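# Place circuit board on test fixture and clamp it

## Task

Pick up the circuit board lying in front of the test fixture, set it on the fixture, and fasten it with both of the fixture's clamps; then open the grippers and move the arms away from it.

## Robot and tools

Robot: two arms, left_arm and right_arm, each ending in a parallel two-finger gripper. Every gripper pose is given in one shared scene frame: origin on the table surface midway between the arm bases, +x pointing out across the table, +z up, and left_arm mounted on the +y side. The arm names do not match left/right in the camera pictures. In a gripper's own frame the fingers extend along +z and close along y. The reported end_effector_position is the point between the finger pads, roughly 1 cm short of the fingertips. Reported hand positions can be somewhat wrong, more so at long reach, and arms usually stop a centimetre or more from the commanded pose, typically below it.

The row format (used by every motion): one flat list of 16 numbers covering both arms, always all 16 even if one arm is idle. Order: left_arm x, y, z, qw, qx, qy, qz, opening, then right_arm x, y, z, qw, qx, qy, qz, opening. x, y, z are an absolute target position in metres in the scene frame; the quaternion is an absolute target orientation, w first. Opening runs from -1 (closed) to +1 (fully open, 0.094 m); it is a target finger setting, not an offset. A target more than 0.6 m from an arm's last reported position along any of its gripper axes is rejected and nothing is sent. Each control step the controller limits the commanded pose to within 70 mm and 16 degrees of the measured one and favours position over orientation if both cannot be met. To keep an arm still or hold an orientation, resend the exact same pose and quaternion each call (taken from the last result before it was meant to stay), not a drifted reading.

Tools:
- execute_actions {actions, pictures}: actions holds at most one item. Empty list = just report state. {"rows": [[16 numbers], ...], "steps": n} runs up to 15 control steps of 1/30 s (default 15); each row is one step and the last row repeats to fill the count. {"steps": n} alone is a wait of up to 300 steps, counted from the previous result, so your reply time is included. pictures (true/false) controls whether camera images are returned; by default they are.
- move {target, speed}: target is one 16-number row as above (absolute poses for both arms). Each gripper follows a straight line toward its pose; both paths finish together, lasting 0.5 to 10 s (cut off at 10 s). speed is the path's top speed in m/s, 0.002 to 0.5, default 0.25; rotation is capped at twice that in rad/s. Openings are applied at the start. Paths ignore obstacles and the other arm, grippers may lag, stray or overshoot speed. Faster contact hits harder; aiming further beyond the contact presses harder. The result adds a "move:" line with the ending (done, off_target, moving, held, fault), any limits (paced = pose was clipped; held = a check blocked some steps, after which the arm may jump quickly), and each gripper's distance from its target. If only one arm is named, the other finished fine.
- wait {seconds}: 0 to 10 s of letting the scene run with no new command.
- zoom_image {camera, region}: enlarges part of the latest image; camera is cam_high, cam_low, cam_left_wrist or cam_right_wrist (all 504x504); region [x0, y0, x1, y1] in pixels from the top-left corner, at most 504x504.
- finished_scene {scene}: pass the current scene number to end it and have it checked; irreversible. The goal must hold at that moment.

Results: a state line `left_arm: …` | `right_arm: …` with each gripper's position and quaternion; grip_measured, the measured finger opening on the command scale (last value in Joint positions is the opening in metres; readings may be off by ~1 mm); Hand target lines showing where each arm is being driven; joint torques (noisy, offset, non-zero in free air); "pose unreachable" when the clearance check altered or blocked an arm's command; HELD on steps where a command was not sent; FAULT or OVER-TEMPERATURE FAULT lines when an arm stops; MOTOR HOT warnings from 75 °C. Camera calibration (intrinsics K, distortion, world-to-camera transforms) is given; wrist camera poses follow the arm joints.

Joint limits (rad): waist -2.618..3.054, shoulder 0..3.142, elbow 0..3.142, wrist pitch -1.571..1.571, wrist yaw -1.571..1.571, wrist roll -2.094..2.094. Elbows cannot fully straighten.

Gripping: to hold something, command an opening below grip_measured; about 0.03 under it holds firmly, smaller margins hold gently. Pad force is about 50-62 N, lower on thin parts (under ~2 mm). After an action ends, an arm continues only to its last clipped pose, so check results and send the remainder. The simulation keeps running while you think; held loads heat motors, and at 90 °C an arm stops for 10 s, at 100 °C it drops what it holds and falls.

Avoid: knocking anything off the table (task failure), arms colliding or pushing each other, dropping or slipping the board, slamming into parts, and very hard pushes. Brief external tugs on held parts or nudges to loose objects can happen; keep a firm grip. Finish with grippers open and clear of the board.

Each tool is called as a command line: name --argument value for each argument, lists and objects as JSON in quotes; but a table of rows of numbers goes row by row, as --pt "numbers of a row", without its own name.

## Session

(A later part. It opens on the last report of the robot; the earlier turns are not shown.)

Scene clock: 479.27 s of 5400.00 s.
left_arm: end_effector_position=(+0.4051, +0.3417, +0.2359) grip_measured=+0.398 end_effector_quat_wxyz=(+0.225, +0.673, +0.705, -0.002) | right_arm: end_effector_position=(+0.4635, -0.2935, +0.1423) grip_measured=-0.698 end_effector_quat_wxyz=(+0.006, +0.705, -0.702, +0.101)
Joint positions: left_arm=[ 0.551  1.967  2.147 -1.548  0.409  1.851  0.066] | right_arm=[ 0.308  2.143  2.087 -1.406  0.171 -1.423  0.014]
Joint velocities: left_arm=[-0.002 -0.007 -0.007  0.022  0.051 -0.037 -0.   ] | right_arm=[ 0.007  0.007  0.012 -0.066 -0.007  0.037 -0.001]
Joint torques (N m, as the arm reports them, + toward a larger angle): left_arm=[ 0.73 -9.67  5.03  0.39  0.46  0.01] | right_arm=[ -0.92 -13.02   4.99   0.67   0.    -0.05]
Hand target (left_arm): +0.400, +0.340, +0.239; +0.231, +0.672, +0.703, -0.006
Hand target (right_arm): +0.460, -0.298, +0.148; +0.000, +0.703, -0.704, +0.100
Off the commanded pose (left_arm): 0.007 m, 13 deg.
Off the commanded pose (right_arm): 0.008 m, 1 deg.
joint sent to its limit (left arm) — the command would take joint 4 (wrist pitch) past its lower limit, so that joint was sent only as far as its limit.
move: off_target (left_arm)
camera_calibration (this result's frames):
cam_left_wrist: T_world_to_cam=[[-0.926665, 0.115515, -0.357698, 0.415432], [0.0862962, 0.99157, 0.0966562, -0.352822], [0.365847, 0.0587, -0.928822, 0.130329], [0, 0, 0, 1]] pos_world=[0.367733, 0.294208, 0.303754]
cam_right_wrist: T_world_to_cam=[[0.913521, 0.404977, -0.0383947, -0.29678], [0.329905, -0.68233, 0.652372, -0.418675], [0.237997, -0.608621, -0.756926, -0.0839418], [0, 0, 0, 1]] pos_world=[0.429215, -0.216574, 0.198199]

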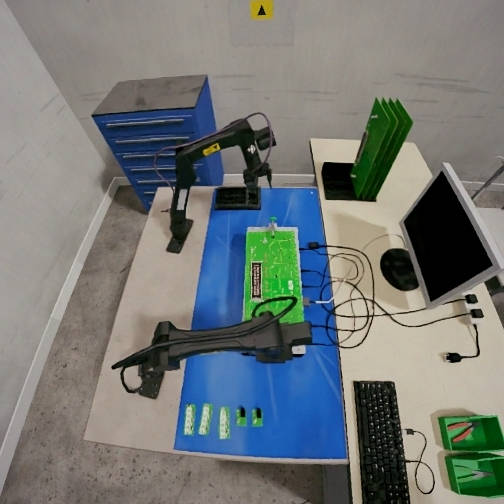

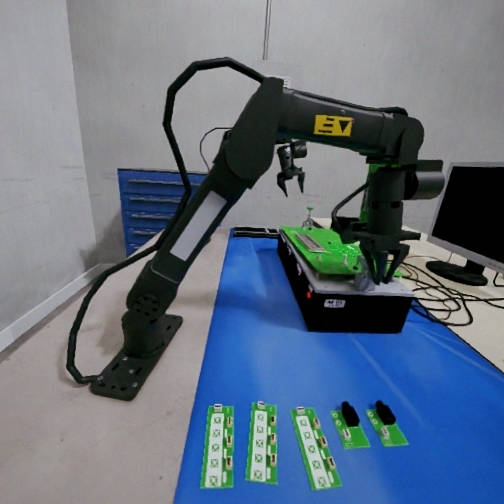

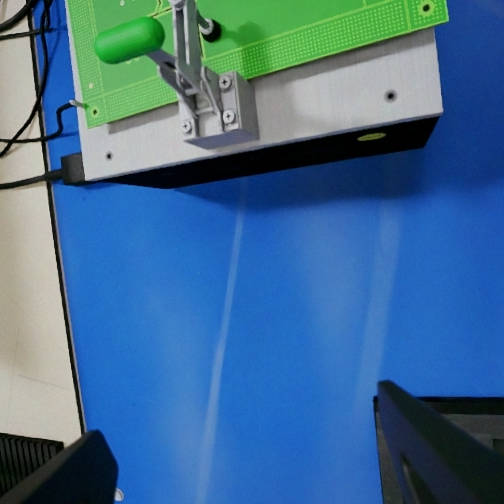

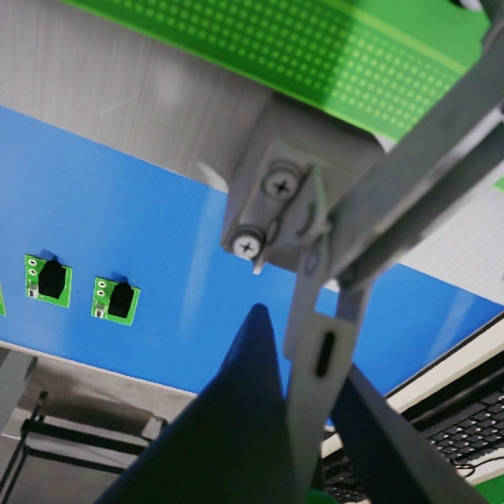

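move --target '[0.40,0.34,0.24,0.17,0.686,0.686,-0.1,0.4,0.460,-0.298,0.150,0.0,0.705,-0.705,0.10,0.4]' --speed 0.03

move --target '[0.40,0.34,0.24,0.17,0.686,0.686,-0.1,0.4,0.460,-0.316,0.152,0.0,0.705,-0.705,0.10,0.4]' --speed 0.03

move --target '[0.40,0.34,0.24,0.17,0.686,0.686,-0.1,0.4,0.460,-0.316,0.152,0.0,0.705,-0.705,0.10,-0.7]' --speed 0.03

Scene clock: 489.97 s of 5400.00 s.
left_arm: end_effector_position=(+0.4051, +0.3417, +0.2359) grip_measured=+0.398 end_effector_quat_wxyz=(+0.225, +0.673, +0.705, -0.002) | right_arm: end_effector_position=(+0.4636, -0.2934, +0.1423) grip_measured=+0.398 end_effector_quat_wxyz=(+0.006, +0.705, -0.702, +0.101)
Joint positions: left_arm=[ 0.551  1.967  2.147 -1.548  0.409  1.851  0.066] | right_arm=[ 0.308  2.143  2.087 -1.406  0.171 -1.423  0.066]
Joint velocities: left_arm=[-0.002  0.002 -0.007  0.022 -0.007 -0.037 -0.   ] | right_arm=[-0.037 -0.002  0.002 -0.037  0.037  0.022 -0.   ]
Joint torques (N m, as the arm reports them, + toward a larger angle): left_arm=[ 0.55 -9.68  4.89  0.39  0.44  0.05] | right_arm=[ -0.91 -12.89   5.77   0.59   0.    -0.05]
Hand target (left_arm): +0.400, +0.340, +0.239; +0.231, +0.672, +0.703, -0.006
Hand target (right_arm): +0.460, -0.298, +0.150; +0.000, +0.703, -0.704, +0.100
Off the commanded pose (left_arm): 0.007 m, 13 deg.
Off the commanded pose (right_arm): 0.010 m, 1 deg.
joint sent to its limit (left arm) — the command would take joint 4 (wrist pitch) past its lower limit, so that joint was sent only as far as its limit.
After step 90, 3.63 s passed at rest.
move: off_target (left_arm)
camera_calibration (this result's frames):
cam_left_wrist: T_world_to_cam=[[-0.926665, 0.115515, -0.357698, 0.415432], [0.0862962, 0.99157, 0.0966562, -0.352822], [0.365847, 0.0587, -0.928822, 0.130329], [0, 0, 0, 1]] pos_world=[0.367733, 0.294208, 0.303754]
cam_right_wrist: T_world_to_cam=[[0.913535, 0.404979, -0.0380259, -0.296928], [0.32966, -0.68237, 0.652454, -0.418611], [0.238282, -0.608575, -0.756874, -0.0840727], [0, 0, 0, 1]] pos_world=[0.429286, -0.216563, 0.198201]

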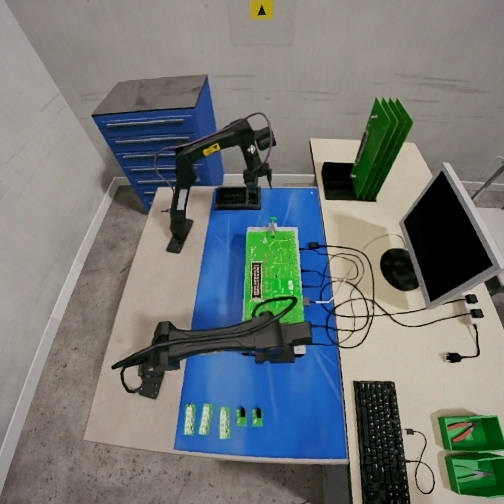

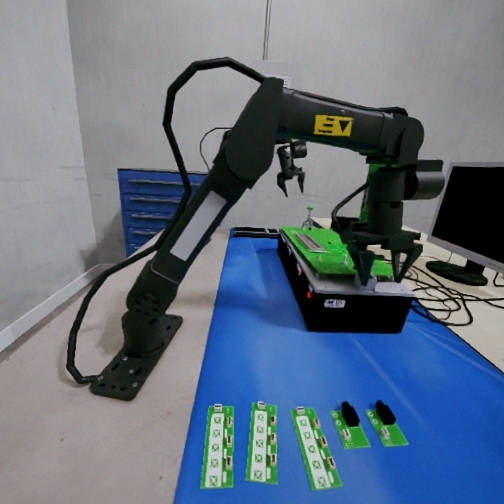

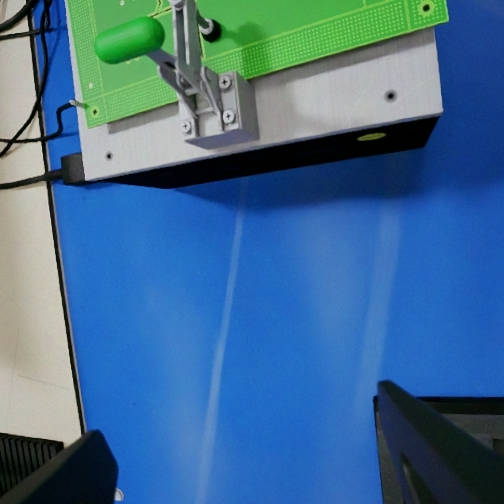

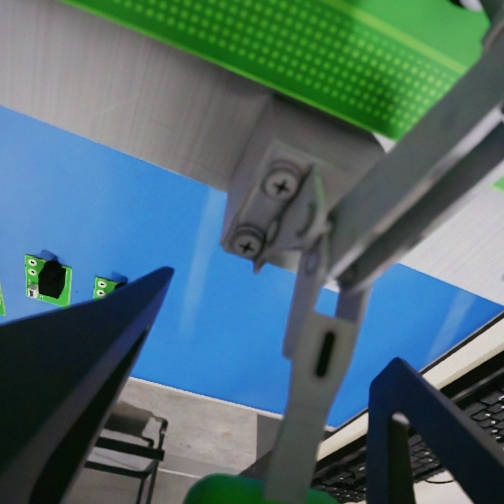

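Scene clock: 494.03 s of 5400.00 s.
left_arm: end_effector_position=(+0.4051, +0.3417, +0.2359) grip_measured=+0.398 end_effector_quat_wxyz=(+0.225, +0.673, +0.705, -0.001) | right_arm: end_effector_position=(+0.4647, -0.3138, +0.1481) grip_measured=+0.398 end_effector_quat_wxyz=(+0.005, +0.703, -0.703, +0.104)
Joint positions: left_arm=[ 0.551  1.967  2.147 -1.548  0.409  1.851  0.066] | right_arm=[ 0.261  2.129  2.087 -1.406  0.168 -1.467  0.066]
Joint velocities: left_arm=[-0.002  0.017 -0.007  0.007 -0.007 -0.022 -0.   ] | right_arm=[-0.007 -0.002 -0.007 -0.066  0.022 -0.081  0.001]
Joint torques (N m, as the arm reports them, + toward a larger angle): left_arm=[ 0.85 -9.97  4.96  0.4   0.45  0.03] | right_arm=[ -0.85 -12.6    5.03   0.66  -0.02  -0.08]
Hand target (left_arm): +0.400, +0.340, +0.239; +0.231, +0.672, +0.704, -0.006
Hand target (right_arm): +0.460, -0.316, +0.152; +0.001, +0.703, -0.704, +0.099
Off the commanded pose (left_arm): 0.007 m, 13 deg.
Off the commanded pose (right_arm): 0.006 m, 1 deg.
joint sent to its limit (left arm) — the command would take joint 4 (wrist pitch) past its lower limit, so that joint was sent only as far as its limit.
move: off_target (left_arm)
camera_calibration (this result's frames):
cam_left_wrist: T_world_to_cam=[[-0.926722, 0.115569, -0.357533, 0.415365], [0.0862333, 0.991543, 0.0969904, -0.352921], [0.365718, 0.0590519, -0.92885, 0.130246], [0, 0, 0, 1]] pos_world=[0.367728, 0.294242, 0.303716]
cam_right_wrist: T_world_to_cam=[[0.915581, 0.400838, -0.0322432, -0.292562], [0.321978, -0.682688, 0.655948, -0.433685], [0.240917, -0.610955, -0.754117, -0.0946738], [0, 0, 0, 1]] pos_world=[0.43031, -0.236643, 0.203646]

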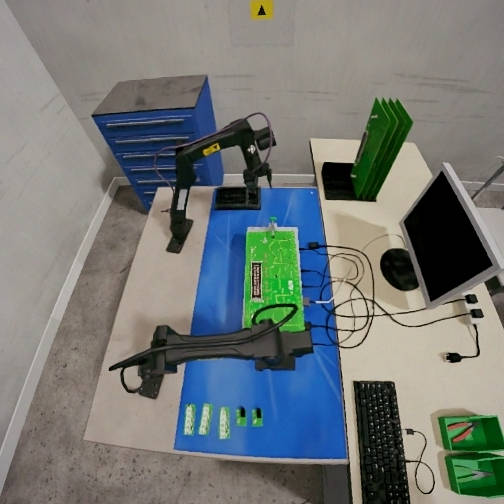

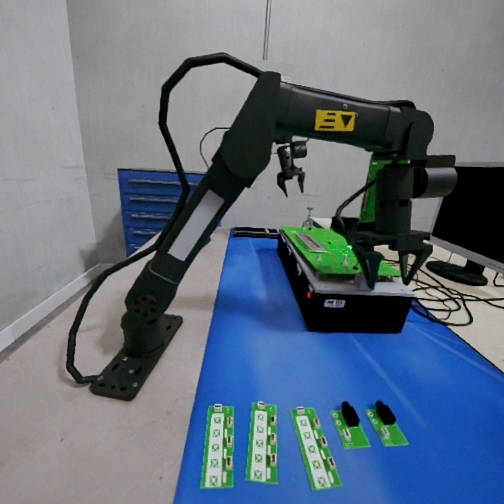

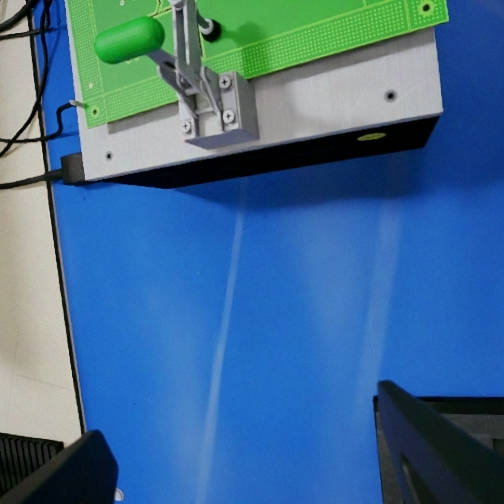

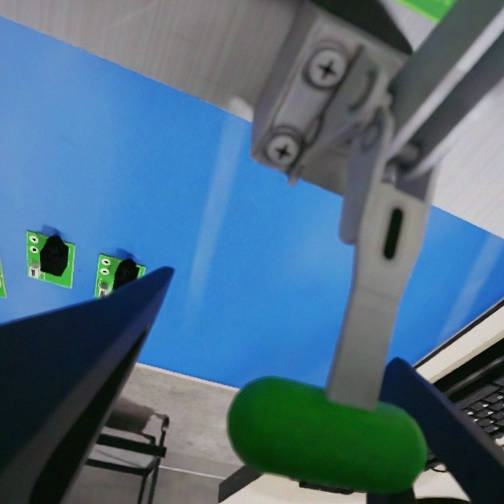

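Scene clock: 498.10 s of 5400.00 s.
left_arm: end_effector_position=(+0.4051, +0.3417, +0.2359) grip_measured=+0.398 end_effector_quat_wxyz=(+0.225, +0.673, +0.705, -0.002) | right_arm: end_effector_position=(+0.4598, -0.3176, +0.1479) grip_measured=-0.698 end_effector_quat_wxyz=(+0.016, +0.704, -0.703, +0.101)
Joint positions: left_arm=[ 0.551  1.967  2.147 -1.548  0.409  1.851  0.066] | right_arm=[ 0.257  2.129  2.087 -1.427  0.179 -1.47   0.014]
Joint velocities: left_arm=[-0.007 -0.012  0.002 -0.066  0.022 -0.037  0.   ] | right_arm=[ 0.027 -0.007 -0.007 -0.066  0.051 -0.037 -0.   ]
Joint torques (N m, as the arm reports them, + toward a larger angle): left_arm=[ 0.78 -9.91  4.71  0.45  0.43  0.02] | right_arm=[ -0.47 -12.51   5.1    0.81  -0.13  -0.03]
Hand target (left_arm): +0.400, +0.340, +0.239; +0.231, +0.672, +0.703, -0.006
Hand target (right_arm): +0.460, -0.316, +0.152; +0.001, +0.704, -0.704, +0.099
Off the commanded pose (left_arm): 0.007 m, 13 deg.
Off the commanded pose (right_arm): 0.004 m, 2 deg.
joint sent to its limit (left arm) — the command would take joint 4 (wrist pitch) past its lower limit, so that joint was sent only as far as its limit.
move: off_target (left_arm)
camera_calibration (this result's frames):
cam_left_wrist: T_world_to_cam=[[-0.926665, 0.115515, -0.357698, 0.415432], [0.0862962, 0.99157, 0.0966562, -0.352822], [0.365847, 0.0587, -0.928822, 0.130329], [0, 0, 0, 1]] pos_world=[0.367733, 0.294208, 0.303754]
cam_right_wrist: T_world_to_cam=[[0.915181, 0.399138, -0.0559625, -0.283417], [0.334441, -0.674564, 0.658113, -0.438063], [0.224928, -0.621009, -0.750836, -0.0923931], [0, 0, 0, 1]] pos_world=[0.426666, -0.239756, 0.203062]

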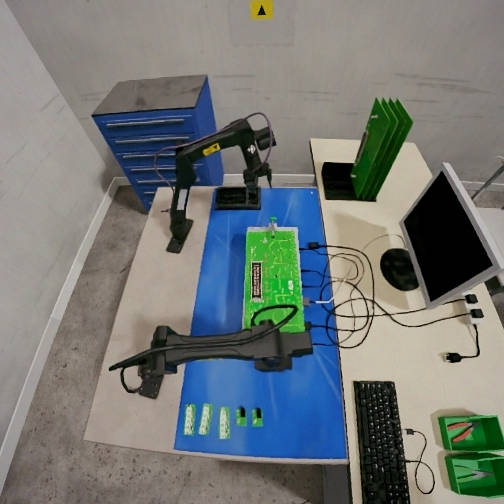

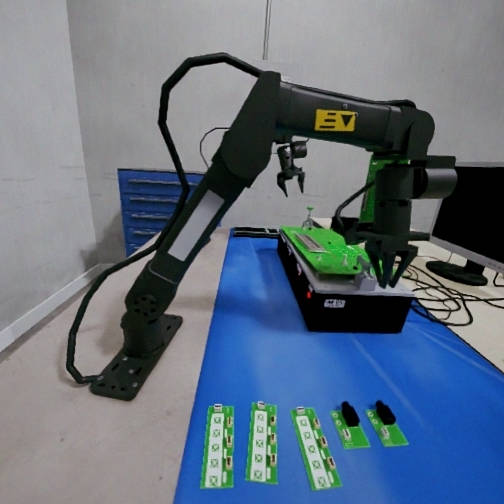

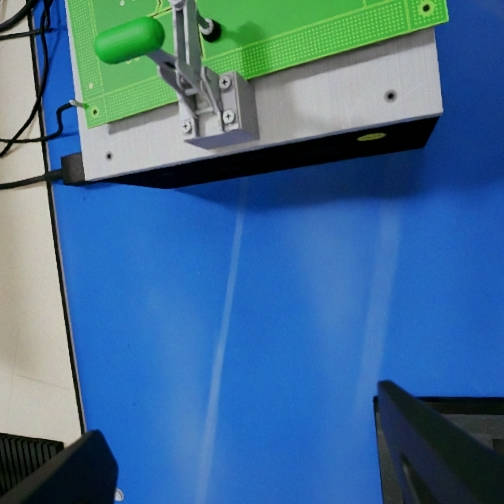

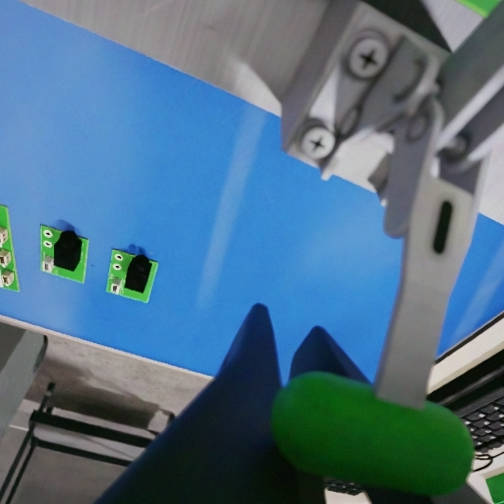

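execute_actions --actions '[]'

zoom_image --camera "cam_low" --region '[250,150,450,330]'

Scene clock: 512.70 s of 5400.00 s.
left_arm: end_effector_position=(+0.4051, +0.3417, +0.2359) grip_measured=+0.398 end_effector_quat_wxyz=(+0.225, +0.673, +0.705, -0.002) | right_arm: end_effector_position=(+0.4598, -0.3176, +0.1479) grip_measured=-0.698 end_effector_quat_wxyz=(+0.016, +0.704, -0.703, +0.101)
Joint positions: left_arm=[ 0.551  1.967  2.147 -1.548  0.409  1.851  0.066] | right_arm=[ 0.257  2.129  2.087 -1.427  0.179 -1.47   0.014]
Joint velocities: left_arm=[ 0.017 -0.017 -0.002  0.007  0.037 -0.037 -0.   ] | right_arm=[-0.007  0.002 -0.017 -0.11  -0.051  0.051  0.001]
Joint torques (N m, as the arm reports them, + toward a larger angle): left_arm=[ 0.82 -9.72  4.98  0.5   0.45 -0.01] | right_arm=[ -0.46 -12.51   5.1    0.81  -0.14  -0.02]
Hand target (left_arm): +0.400, +0.340, +0.239; +0.231, +0.672, +0.704, -0.006
Hand target (right_arm): +0.460, -0.316, +0.152; +0.001, +0.704, -0.704, +0.099
Off the commanded pose (left_arm): 0.007 m, 13 deg.
Off the commanded pose (right_arm): 0.004 m, 2 deg.
Steps of this call (steps 1 to 90: nothing new was sent; then 11.60 s passed at rest). Readings (end_effector_position):
1: left_arm (+0.4051, +0.3417, +0.2359) | right_arm (+0.4598, -0.3176, +0.1479)
2: left_arm (+0.4051, +0.3417, +0.2359) | right_arm (+0.4598, -0.3176, +0.1479)
4: left_arm (+0.4051, +0.3417, +0.2359) | right_arm (+0.4598, -0.3176, +0.1479)
8: left_arm (+0.4051, +0.3417, +0.2359) | right_arm (+0.4598, -0.3176, +0.1479)
90: the state above
camera_calibration (this result's frames):
cam_left_wrist: T_world_to_cam=[[-0.926665, 0.115515, -0.357698, 0.415432], [0.0862962, 0.99157, 0.0966562, -0.352822], [0.365847, 0.0587, -0.928822, 0.130329], [0, 0, 0, 1]] pos_world=[0.367733, 0.294208, 0.303754]
cam_right_wrist: T_world_to_cam=[[0.915181, 0.399138, -0.0559625, -0.283417], [0.334441, -0.674564, 0.658113, -0.438063], [0.224928, -0.621009, -0.750836, -0.0923931], [0, 0, 0, 1]] pos_world=[0.426666, -0.239756, 0.203062]

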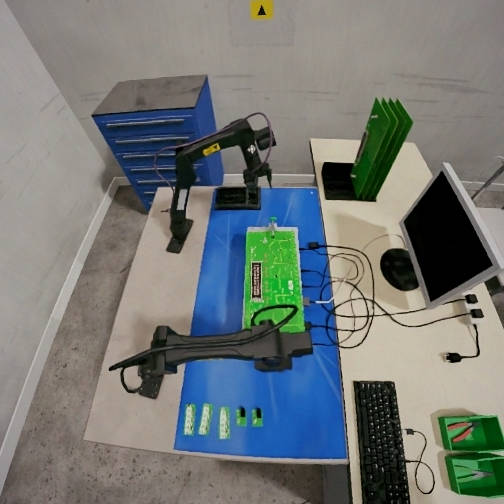

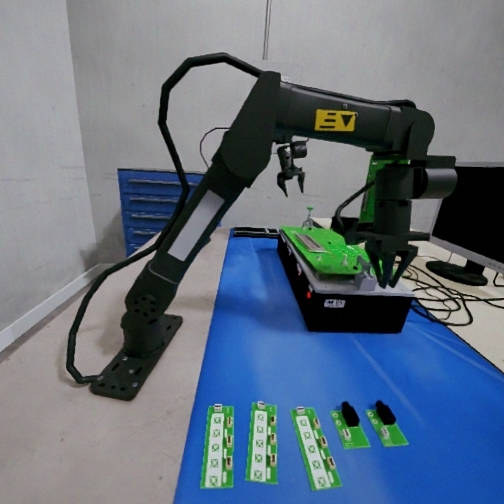

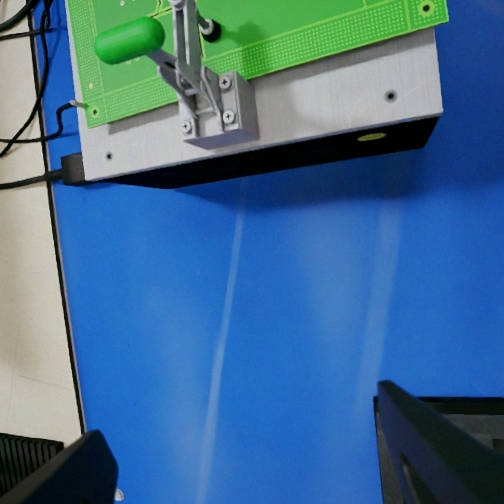

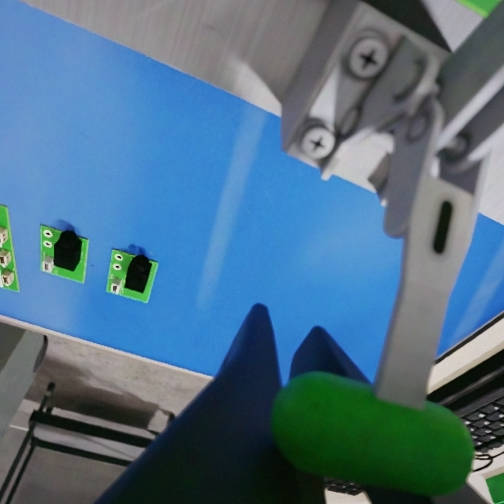

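Region (250, 150, 450, 330) of cam_low's 504x504 image, scaled by 2.520, with more detail than that image has; it fills the top 454 rows of this view, and the rest is white.

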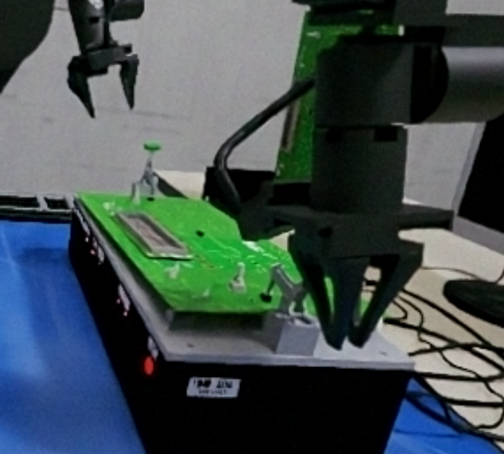

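move --target '[0.40,0.34,0.24,0.17,0.686,0.686,-0.1,0.4,0.478,-0.325,0.148,0,0.705,-0.705,0.1,-0.9]' --speed 0.04

move --target '[0.40,0.34,0.24,0.17,0.686,0.686,-0.1,0.4,0.478,-0.265,0.165,0,0.705,-0.705,0.1,-0.9]' --speed 0.03

Scene clock: 520.17 s of 5400.00 s.
left_arm: end_effector_position=(+0.4051, +0.3417, +0.2359) grip_measured=+0.398 end_effector_quat_wxyz=(+0.225, +0.673, +0.705, -0.002) | right_arm: end_effector_position=(+0.4720, -0.3238, +0.1444) grip_measured=-0.898 end_effector_quat_wxyz=(+0.010, +0.704, -0.703, +0.100)
Joint positions: left_arm=[ 0.551  1.967  2.147 -1.548  0.409  1.851  0.066] | right_arm=[ 0.235  2.174  2.144 -1.427  0.165 -1.493  0.005]
Joint velocities: left_arm=[-0.007 -0.007 -0.017  0.051 -0.007  0.007  0.   ] | right_arm=[-0.017  0.002  0.012  0.037 -0.037 -0.007  0.001]
Joint torques (N m, as the arm reports them, + toward a larger angle): left_arm=[ 0.75 -9.83  4.9   0.4   0.47 -0.02] | right_arm=[ -0.73 -10.07   8.73   0.62  -0.08   0.  ]
Hand target (left_arm): +0.400, +0.340, +0.239; +0.231, +0.672, +0.703, -0.006
Hand target (right_arm): +0.478, -0.325, +0.148; +0.000, +0.704, -0.704, +0.100
Off the commanded pose (left_arm): 0.007 m, 13 deg.
Off the commanded pose (right_arm): 0.007 m, 1 deg.
joint sent to its limit (left arm) — the command would take joint 4 (wrist pitch) past its lower limit, so that joint was sent only as far as its limit.
After step 90, 1.37 s passed at rest.
move: off_target (left_arm)
camera_calibration (this result's frames):
cam_left_wrist: T_world_to_cam=[[-0.926665, 0.115515, -0.357698, 0.415432], [0.0862962, 0.99157, 0.0966562, -0.352822], [0.365847, 0.0587, -0.928822, 0.130329], [0, 0, 0, 1]] pos_world=[0.367733, 0.294208, 0.303754]
cam_right_wrist: T_world_to_cam=[[0.914829, 0.401312, -0.0451202, -0.292983], [0.331171, -0.681571, 0.652523, -0.44394], [0.231113, -0.61189, -0.756424, -0.100703], [0, 0, 0, 1]] pos_world=[0.438323, -0.246618, 0.200288]

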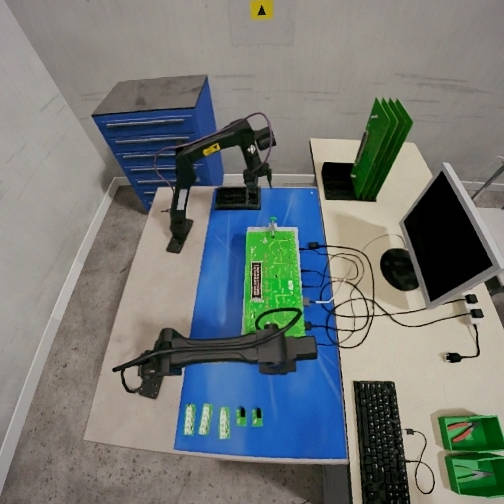

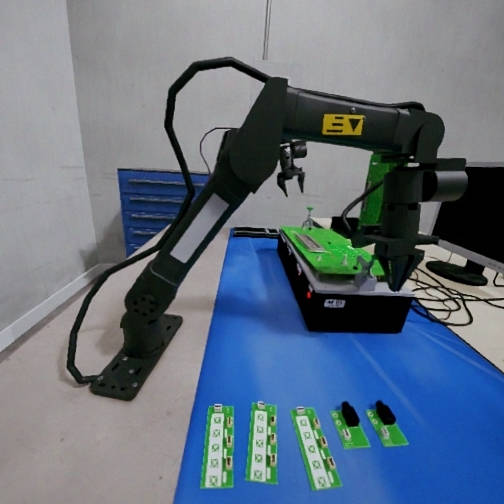

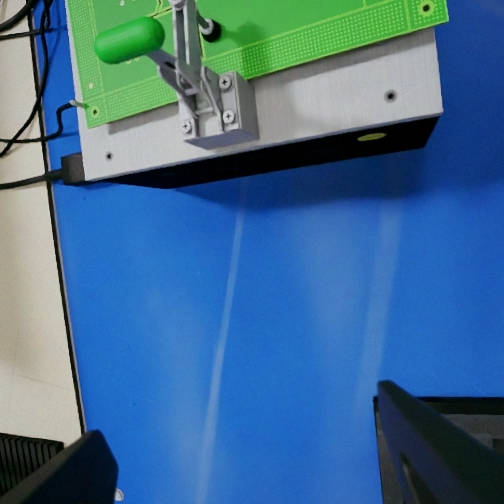

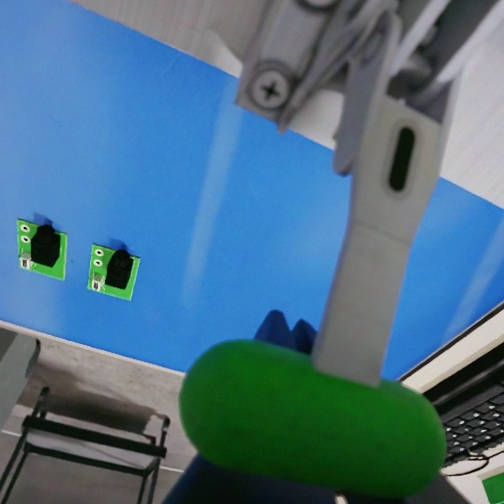

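Scene clock: 524.37 s of 5400.00 s.
left_arm: end_effector_position=(+0.4051, +0.3417, +0.2359) grip_measured=+0.398 end_effector_quat_wxyz=(+0.225, +0.673, +0.705, -0.002) | right_arm: end_effector_position=(+0.4830, -0.2735, +0.1629) grip_measured=-0.899 end_effector_quat_wxyz=(-0.003, +0.702, -0.702, +0.119)
Joint positions: left_arm=[ 0.551  1.967  2.147 -1.548  0.409  1.851  0.066] | right_arm=[ 0.354  2.257  2.351 -1.528  0.196 -1.375  0.005]
Joint velocities: left_arm=[ 0.002  0.017 -0.022  0.051 -0.007 -0.037 -0.   ] | right_arm=[ 0.017 -0.007 -0.002 -0.081 -0.022 -0.007  0.   ]
Joint torques (N m, as the arm reports them, + toward a larger angle): left_arm=[ 0.65 -9.93  4.82  0.41  0.48 -0.05] | right_arm=[  0.54 -10.73   8.72   0.37  -0.16   0.16]
Hand target (left_arm): +0.400, +0.340, +0.239; +0.231, +0.672, +0.703, -0.006
Hand target (right_arm): +0.479, -0.265, +0.165; -0.006, +0.704, -0.703, +0.105
Off the commanded pose (left_arm): 0.007 m, 13 deg.
Off the commanded pose (right_arm): 0.010 m, 2 deg.
joint sent to its limit (left arm) — the command would take joint 4 (wrist pitch) past its lower limit, so that joint was sent only as far as its limit.
joint sent to its limit (right arm) — the command would take joint 4 (wrist pitch) past its lower limit, so that joint was sent only as far as its limit.
move: off_target (left_arm)
camera_calibration (this result's frames):
cam_left_wrist: T_world_to_cam=[[-0.926665, 0.115515, -0.357698, 0.415432], [0.0862962, 0.99157, 0.0966562, -0.352822], [0.365847, 0.0587, -0.928822, 0.130329], [0, 0, 0, 1]] pos_world=[0.367733, 0.294208, 0.303754]
cam_right_wrist: T_world_to_cam=[[0.916145, 0.400789, -0.00685475, -0.329439], [0.300521, -0.675431, 0.673409, -0.412252], [0.265265, -0.619001, -0.739238, -0.0797581], [0, 0, 0, 1]] pos_world=[0.446862, -0.195783, 0.216396]

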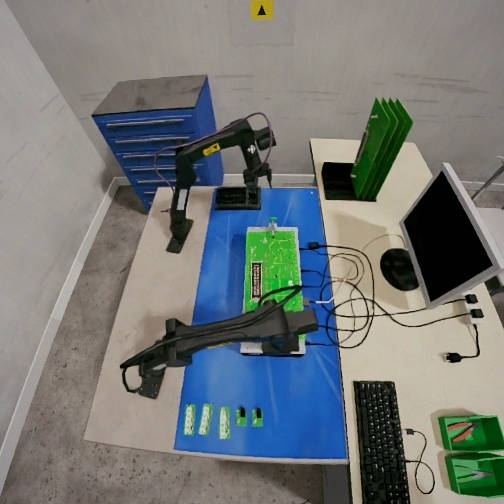

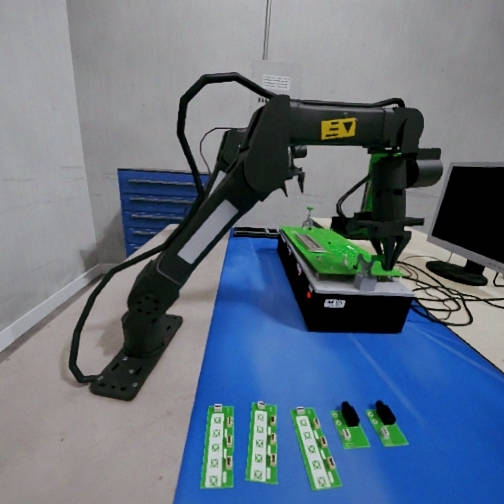

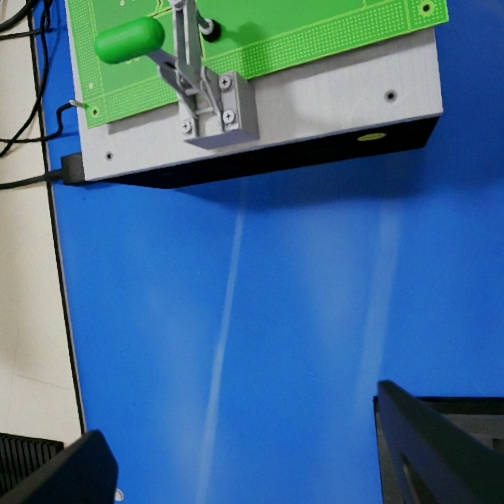

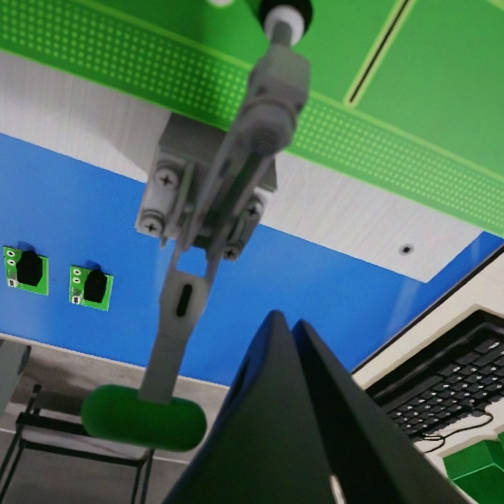

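move --target '[0.40,0.34,0.24,0.17,0.686,0.686,-0.1,0.4,0.465,-0.283,0.225,0,0.705,-0.705,0.1,0.2]' --speed 0.06

move --target '[0.40,0.34,0.24,0.17,0.686,0.686,-0.1,0.4,0.460,-0.283,0.183,0,0.705,-0.705,0.1,0.2]' --speed 0.03

Scene clock: 540.57 s of 5400.00 s.
left_arm: end_effector_position=(+0.4051, +0.3417, +0.2359) grip_measured=+0.398 end_effector_quat_wxyz=(+0.225, +0.673, +0.705, -0.002) | right_arm: end_effector_position=(+0.4714, -0.2796, +0.2174) grip_measured=+0.198 end_effector_quat_wxyz=(-0.050, +0.702, -0.695, +0.145)
Joint positions: left_arm=[ 0.551  1.967  2.147 -1.548  0.409  1.851  0.066] | right_arm=[ 0.34   2.133  2.36  -1.547  0.183 -1.41   0.056]
Joint velocities: left_arm=[ 0.002 -0.002 -0.002  0.037 -0.022 -0.066  0.001] | right_arm=[ 0.017  0.007 -0.007 -0.022 -0.022 -0.051 -0.001]
Joint torques (N m, as the arm reports them, + toward a larger angle): left_arm=[ 0.86 -9.78  4.9   0.44  0.44  0.01] | right_arm=[ -0.7  -12.19   5.94   0.75  -0.04  -0.06]
Hand target (left_arm): +0.400, +0.340, +0.239; +0.231, +0.672, +0.703, -0.006
Hand target (right_arm): +0.465, -0.283, +0.225; -0.054, +0.702, -0.696, +0.141
Off the commanded pose (left_arm): 0.007 m, 13 deg.
Off the commanded pose (right_arm): 0.010 m, 8 deg.
joint sent to its limit (left arm) — the command would take joint 4 (wrist pitch) past its lower limit, so that joint was sent only as far as its limit.
joint sent to its limit (right arm) — the command would take joint 4 (wrist pitch) past its lower limit, so that joint was sent only as far as its limit.
After step 90, 10.97 s passed at rest.
move: off_target (left_arm, right_arm)
camera_calibration (this result's frames):
cam_left_wrist: T_world_to_cam=[[-0.926665, 0.115515, -0.357698, 0.415432], [0.0862962, 0.99157, 0.0966562, -0.352822], [0.365847, 0.0587, -0.928822, 0.130329], [0, 0, 0, 1]] pos_world=[0.367733, 0.294208, 0.303754]
cam_right_wrist: T_world_to_cam=[[0.902261, 0.419846, 0.0982545, -0.326965], [0.24588, -0.688156, 0.682631, -0.429471], [0.354214, -0.591753, -0.724128, -0.0777504], [0, 0, 0, 1]] pos_world=[0.428146, -0.204277, 0.268995]

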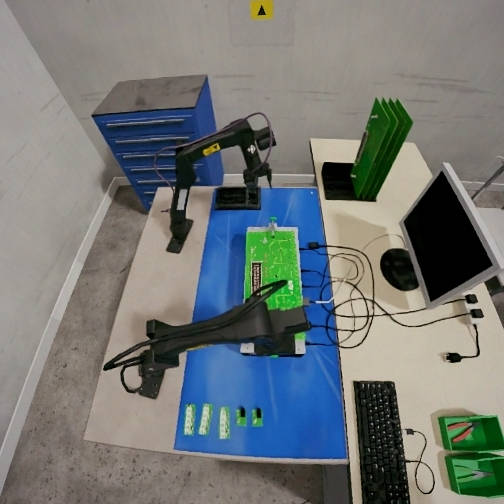

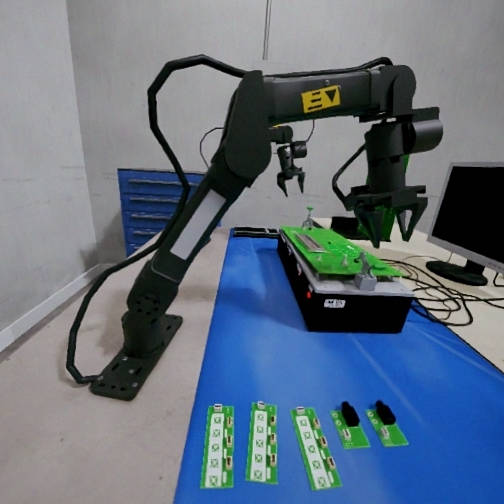

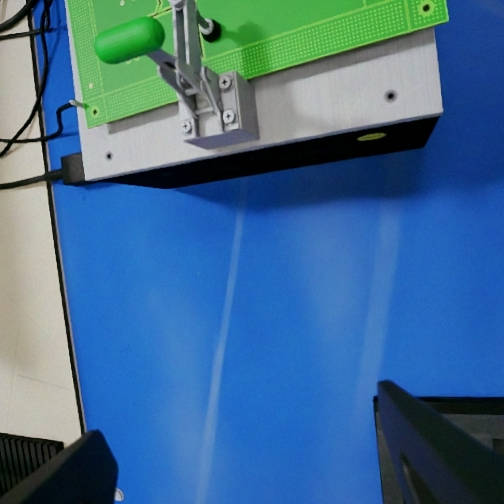

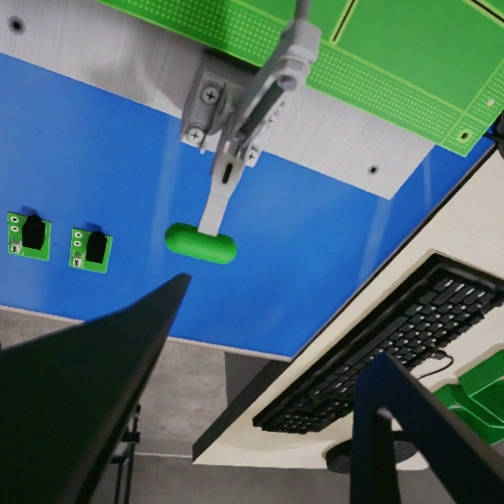

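Scene clock: 544.63 s of 5400.00 s.
left_arm: end_effector_position=(+0.4051, +0.3417, +0.2359) grip_measured=+0.398 end_effector_quat_wxyz=(+0.225, +0.673, +0.705, -0.002) | right_arm: end_effector_position=(+0.4648, -0.2805, +0.1977) grip_measured=+0.198 end_effector_quat_wxyz=(-0.024, +0.706, -0.696, +0.126)
Joint positions: left_arm=[ 0.551  1.967  2.147 -1.548  0.409  1.851  0.066] | right_arm=[ 0.34   2.144  2.305 -1.549  0.18  -1.407  0.056]
Joint velocities: left_arm=[-0.017  0.017 -0.012 -0.007  0.007 -0.007  0.   ] | right_arm=[ 0.007  0.002 -0.007  0.022 -0.051  0.022  0.   ]
Joint torques (N m, as the arm reports them, + toward a larger angle): left_arm=[ 0.75 -9.72  5.1   0.41  0.48  0.03] | right_arm=[-0.62 -9.22  4.44  0.64 -0.02  0.08]
Hand target (left_arm): +0.400, +0.340, +0.239; +0.231, +0.672, +0.703, -0.006
Hand target (right_arm): +0.459, -0.283, +0.183; -0.005, +0.704, -0.702, +0.105
Off the commanded pose (left_arm): 0.007 m, 13 deg.
Off the commanded pose (right_arm): 0.016 m, 4 deg.
joint sent to its limit (left arm) — the command would take joint 4 (wrist pitch) past its lower limit, so that joint was sent only as far as its limit.
joint sent to its limit (right arm) — the command would take joint 4 (wrist pitch) past its lower limit, so that joint was sent only as far as its limit.
move: off_target (left_arm, right_arm)
camera_calibration (this result's frames):
cam_left_wrist: T_world_to_cam=[[-0.926665, 0.115515, -0.357698, 0.415432], [0.0862962, 0.99157, 0.0966562, -0.352822], [0.365847, 0.0587, -0.928822, 0.130329], [0, 0, 0, 1]] pos_world=[0.367733, 0.294208, 0.303754]
cam_right_wrist: T_world_to_cam=[[0.907617, 0.418294, 0.0355074, -0.309177], [0.288094, -0.682156, 0.672061, -0.430816], [0.305341, -0.599744, -0.739644, -0.0666981], [0, 0, 0, 1]] pos_world=[0.425095, -0.204558, 0.251179]

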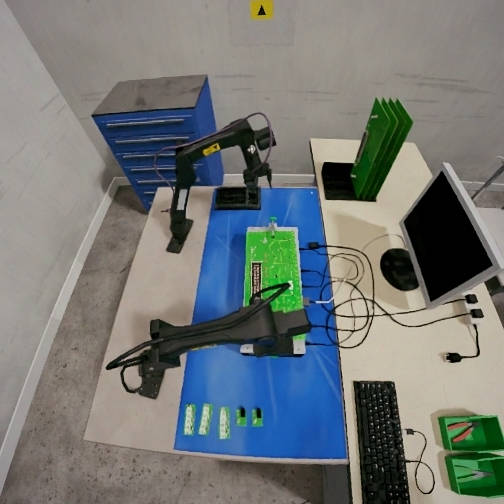

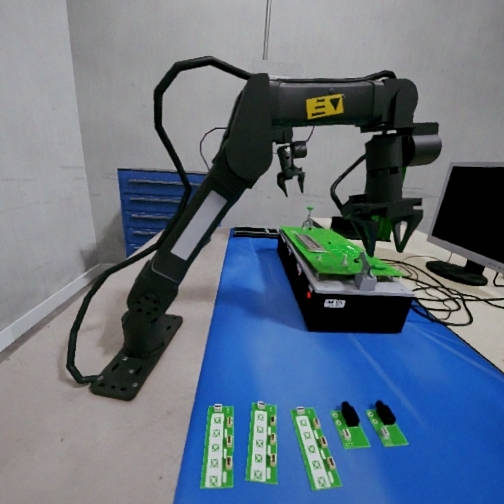

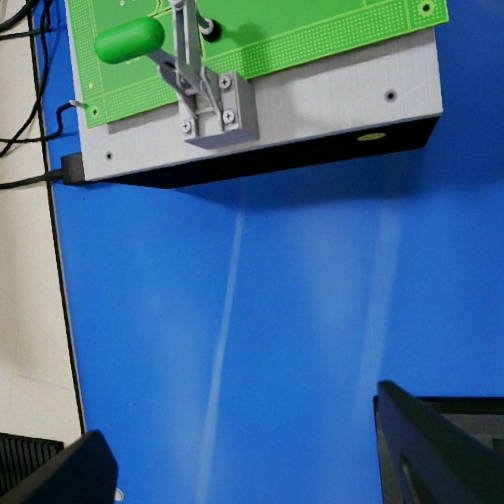

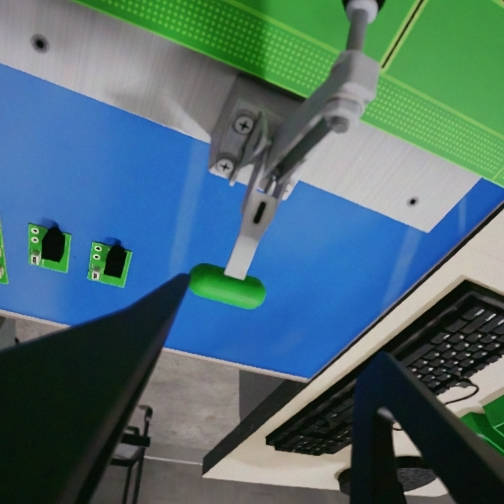

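move --target '[0.40,0.34,0.24,0.17,0.686,0.686,-0.1,0.4,0.452,-0.283,0.172,0,0.705,-0.705,0.06,0.2]' --speed 0.03

Scene clock: 555.53 s of 5400.00 s.
left_arm: end_effector_position=(+0.4051, +0.3417, +0.2359) grip_measured=+0.398 end_effector_quat_wxyz=(+0.225, +0.673, +0.705, -0.001) | right_arm: end_effector_position=(+0.4575, -0.2803, +0.1837) grip_measured=+0.198 end_effector_quat_wxyz=(-0.023, +0.705, -0.704, +0.086)
Joint positions: left_arm=[ 0.551  1.967  2.147 -1.548  0.409  1.851  0.066] | right_arm=[ 0.317  2.144  2.261 -1.549  0.114 -1.408  0.056]
Joint velocities: left_arm=[ 0.002 -0.007  0.002  0.022 -0.037 -0.007  0.   ] | right_arm=[-0.012 -0.002 -0.022 -0.007 -0.022 -0.022 -0.   ]
Joint torques (N m, as the arm reports them, + toward a larger angle): left_arm=[ 0.87 -9.92  5.05  0.41  0.45  0.03] | right_arm=[-0.68 -9.63  4.47  0.57 -0.11 -0.07]
Hand target (left_arm): +0.400, +0.340, +0.239; +0.231, +0.672, +0.704, -0.006
Hand target (right_arm): +0.451, -0.283, +0.172; -0.007, +0.706, -0.705, +0.066
Off the commanded pose (left_arm): 0.007 m, 13 deg.
Off the commanded pose (right_arm): 0.013 m, 4 deg.
joint sent to its limit (left arm) — the command would take joint 4 (wrist pitch) past its lower limit, so that joint was sent only as far as its limit.
joint sent to its limit (right arm) — the command would take joint 4 (wrist pitch) past its lower limit, so that joint was sent only as far as its limit.
After step 90, 3.83 s passed at rest.
move: off_target (left_arm, right_arm)
camera_calibration (this result's frames):
cam_left_wrist: T_world_to_cam=[[-0.926722, 0.115569, -0.357533, 0.415365], [0.0862333, 0.991543, 0.0969904, -0.352921], [0.365718, 0.0590519, -0.92885, 0.130246], [0, 0, 0, 1]] pos_world=[0.367728, 0.294242, 0.303716]
cam_right_wrist: T_world_to_cam=[[0.913388, 0.40703, 0.00701827, -0.302683], [0.3169, -0.721744, 0.615354, -0.432981], [0.255533, -0.559833, -0.78822, -0.0317232], [0, 0, 0, 1]] pos_world=[0.421785, -0.20706, 0.243556]

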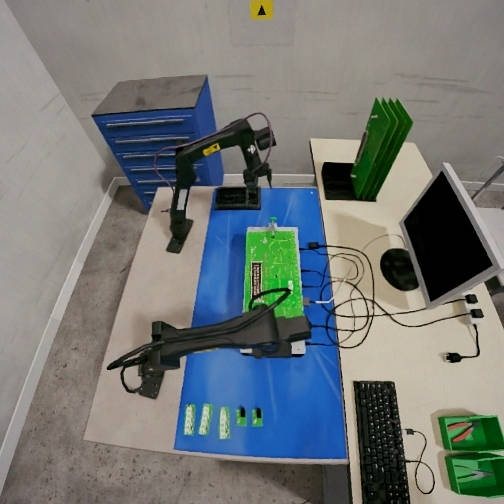

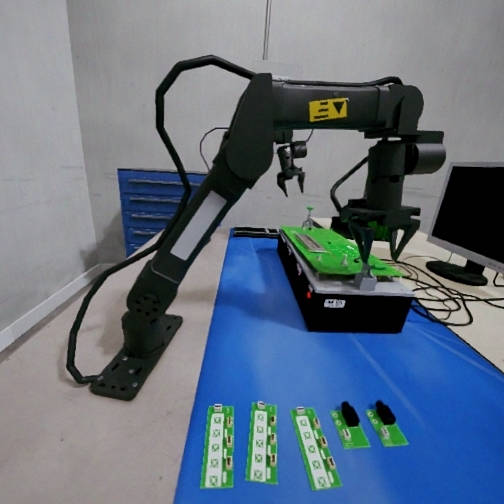

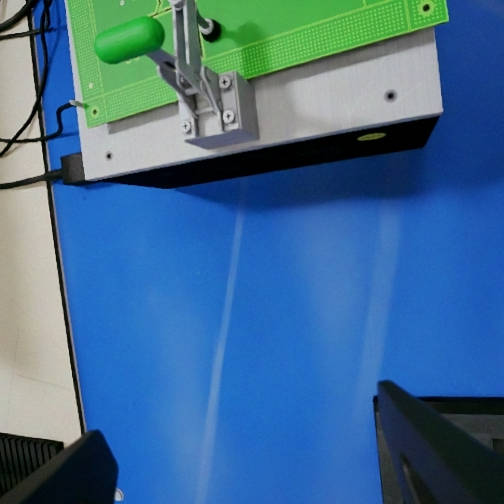

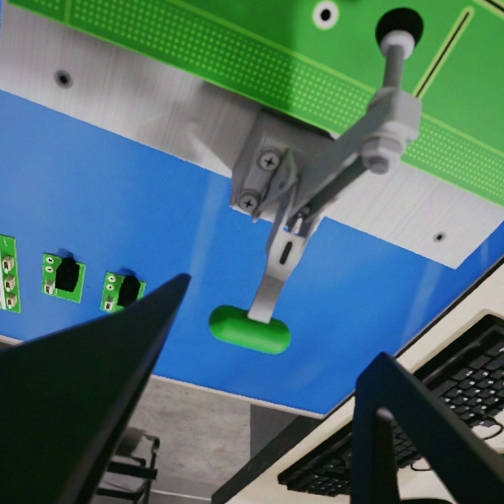

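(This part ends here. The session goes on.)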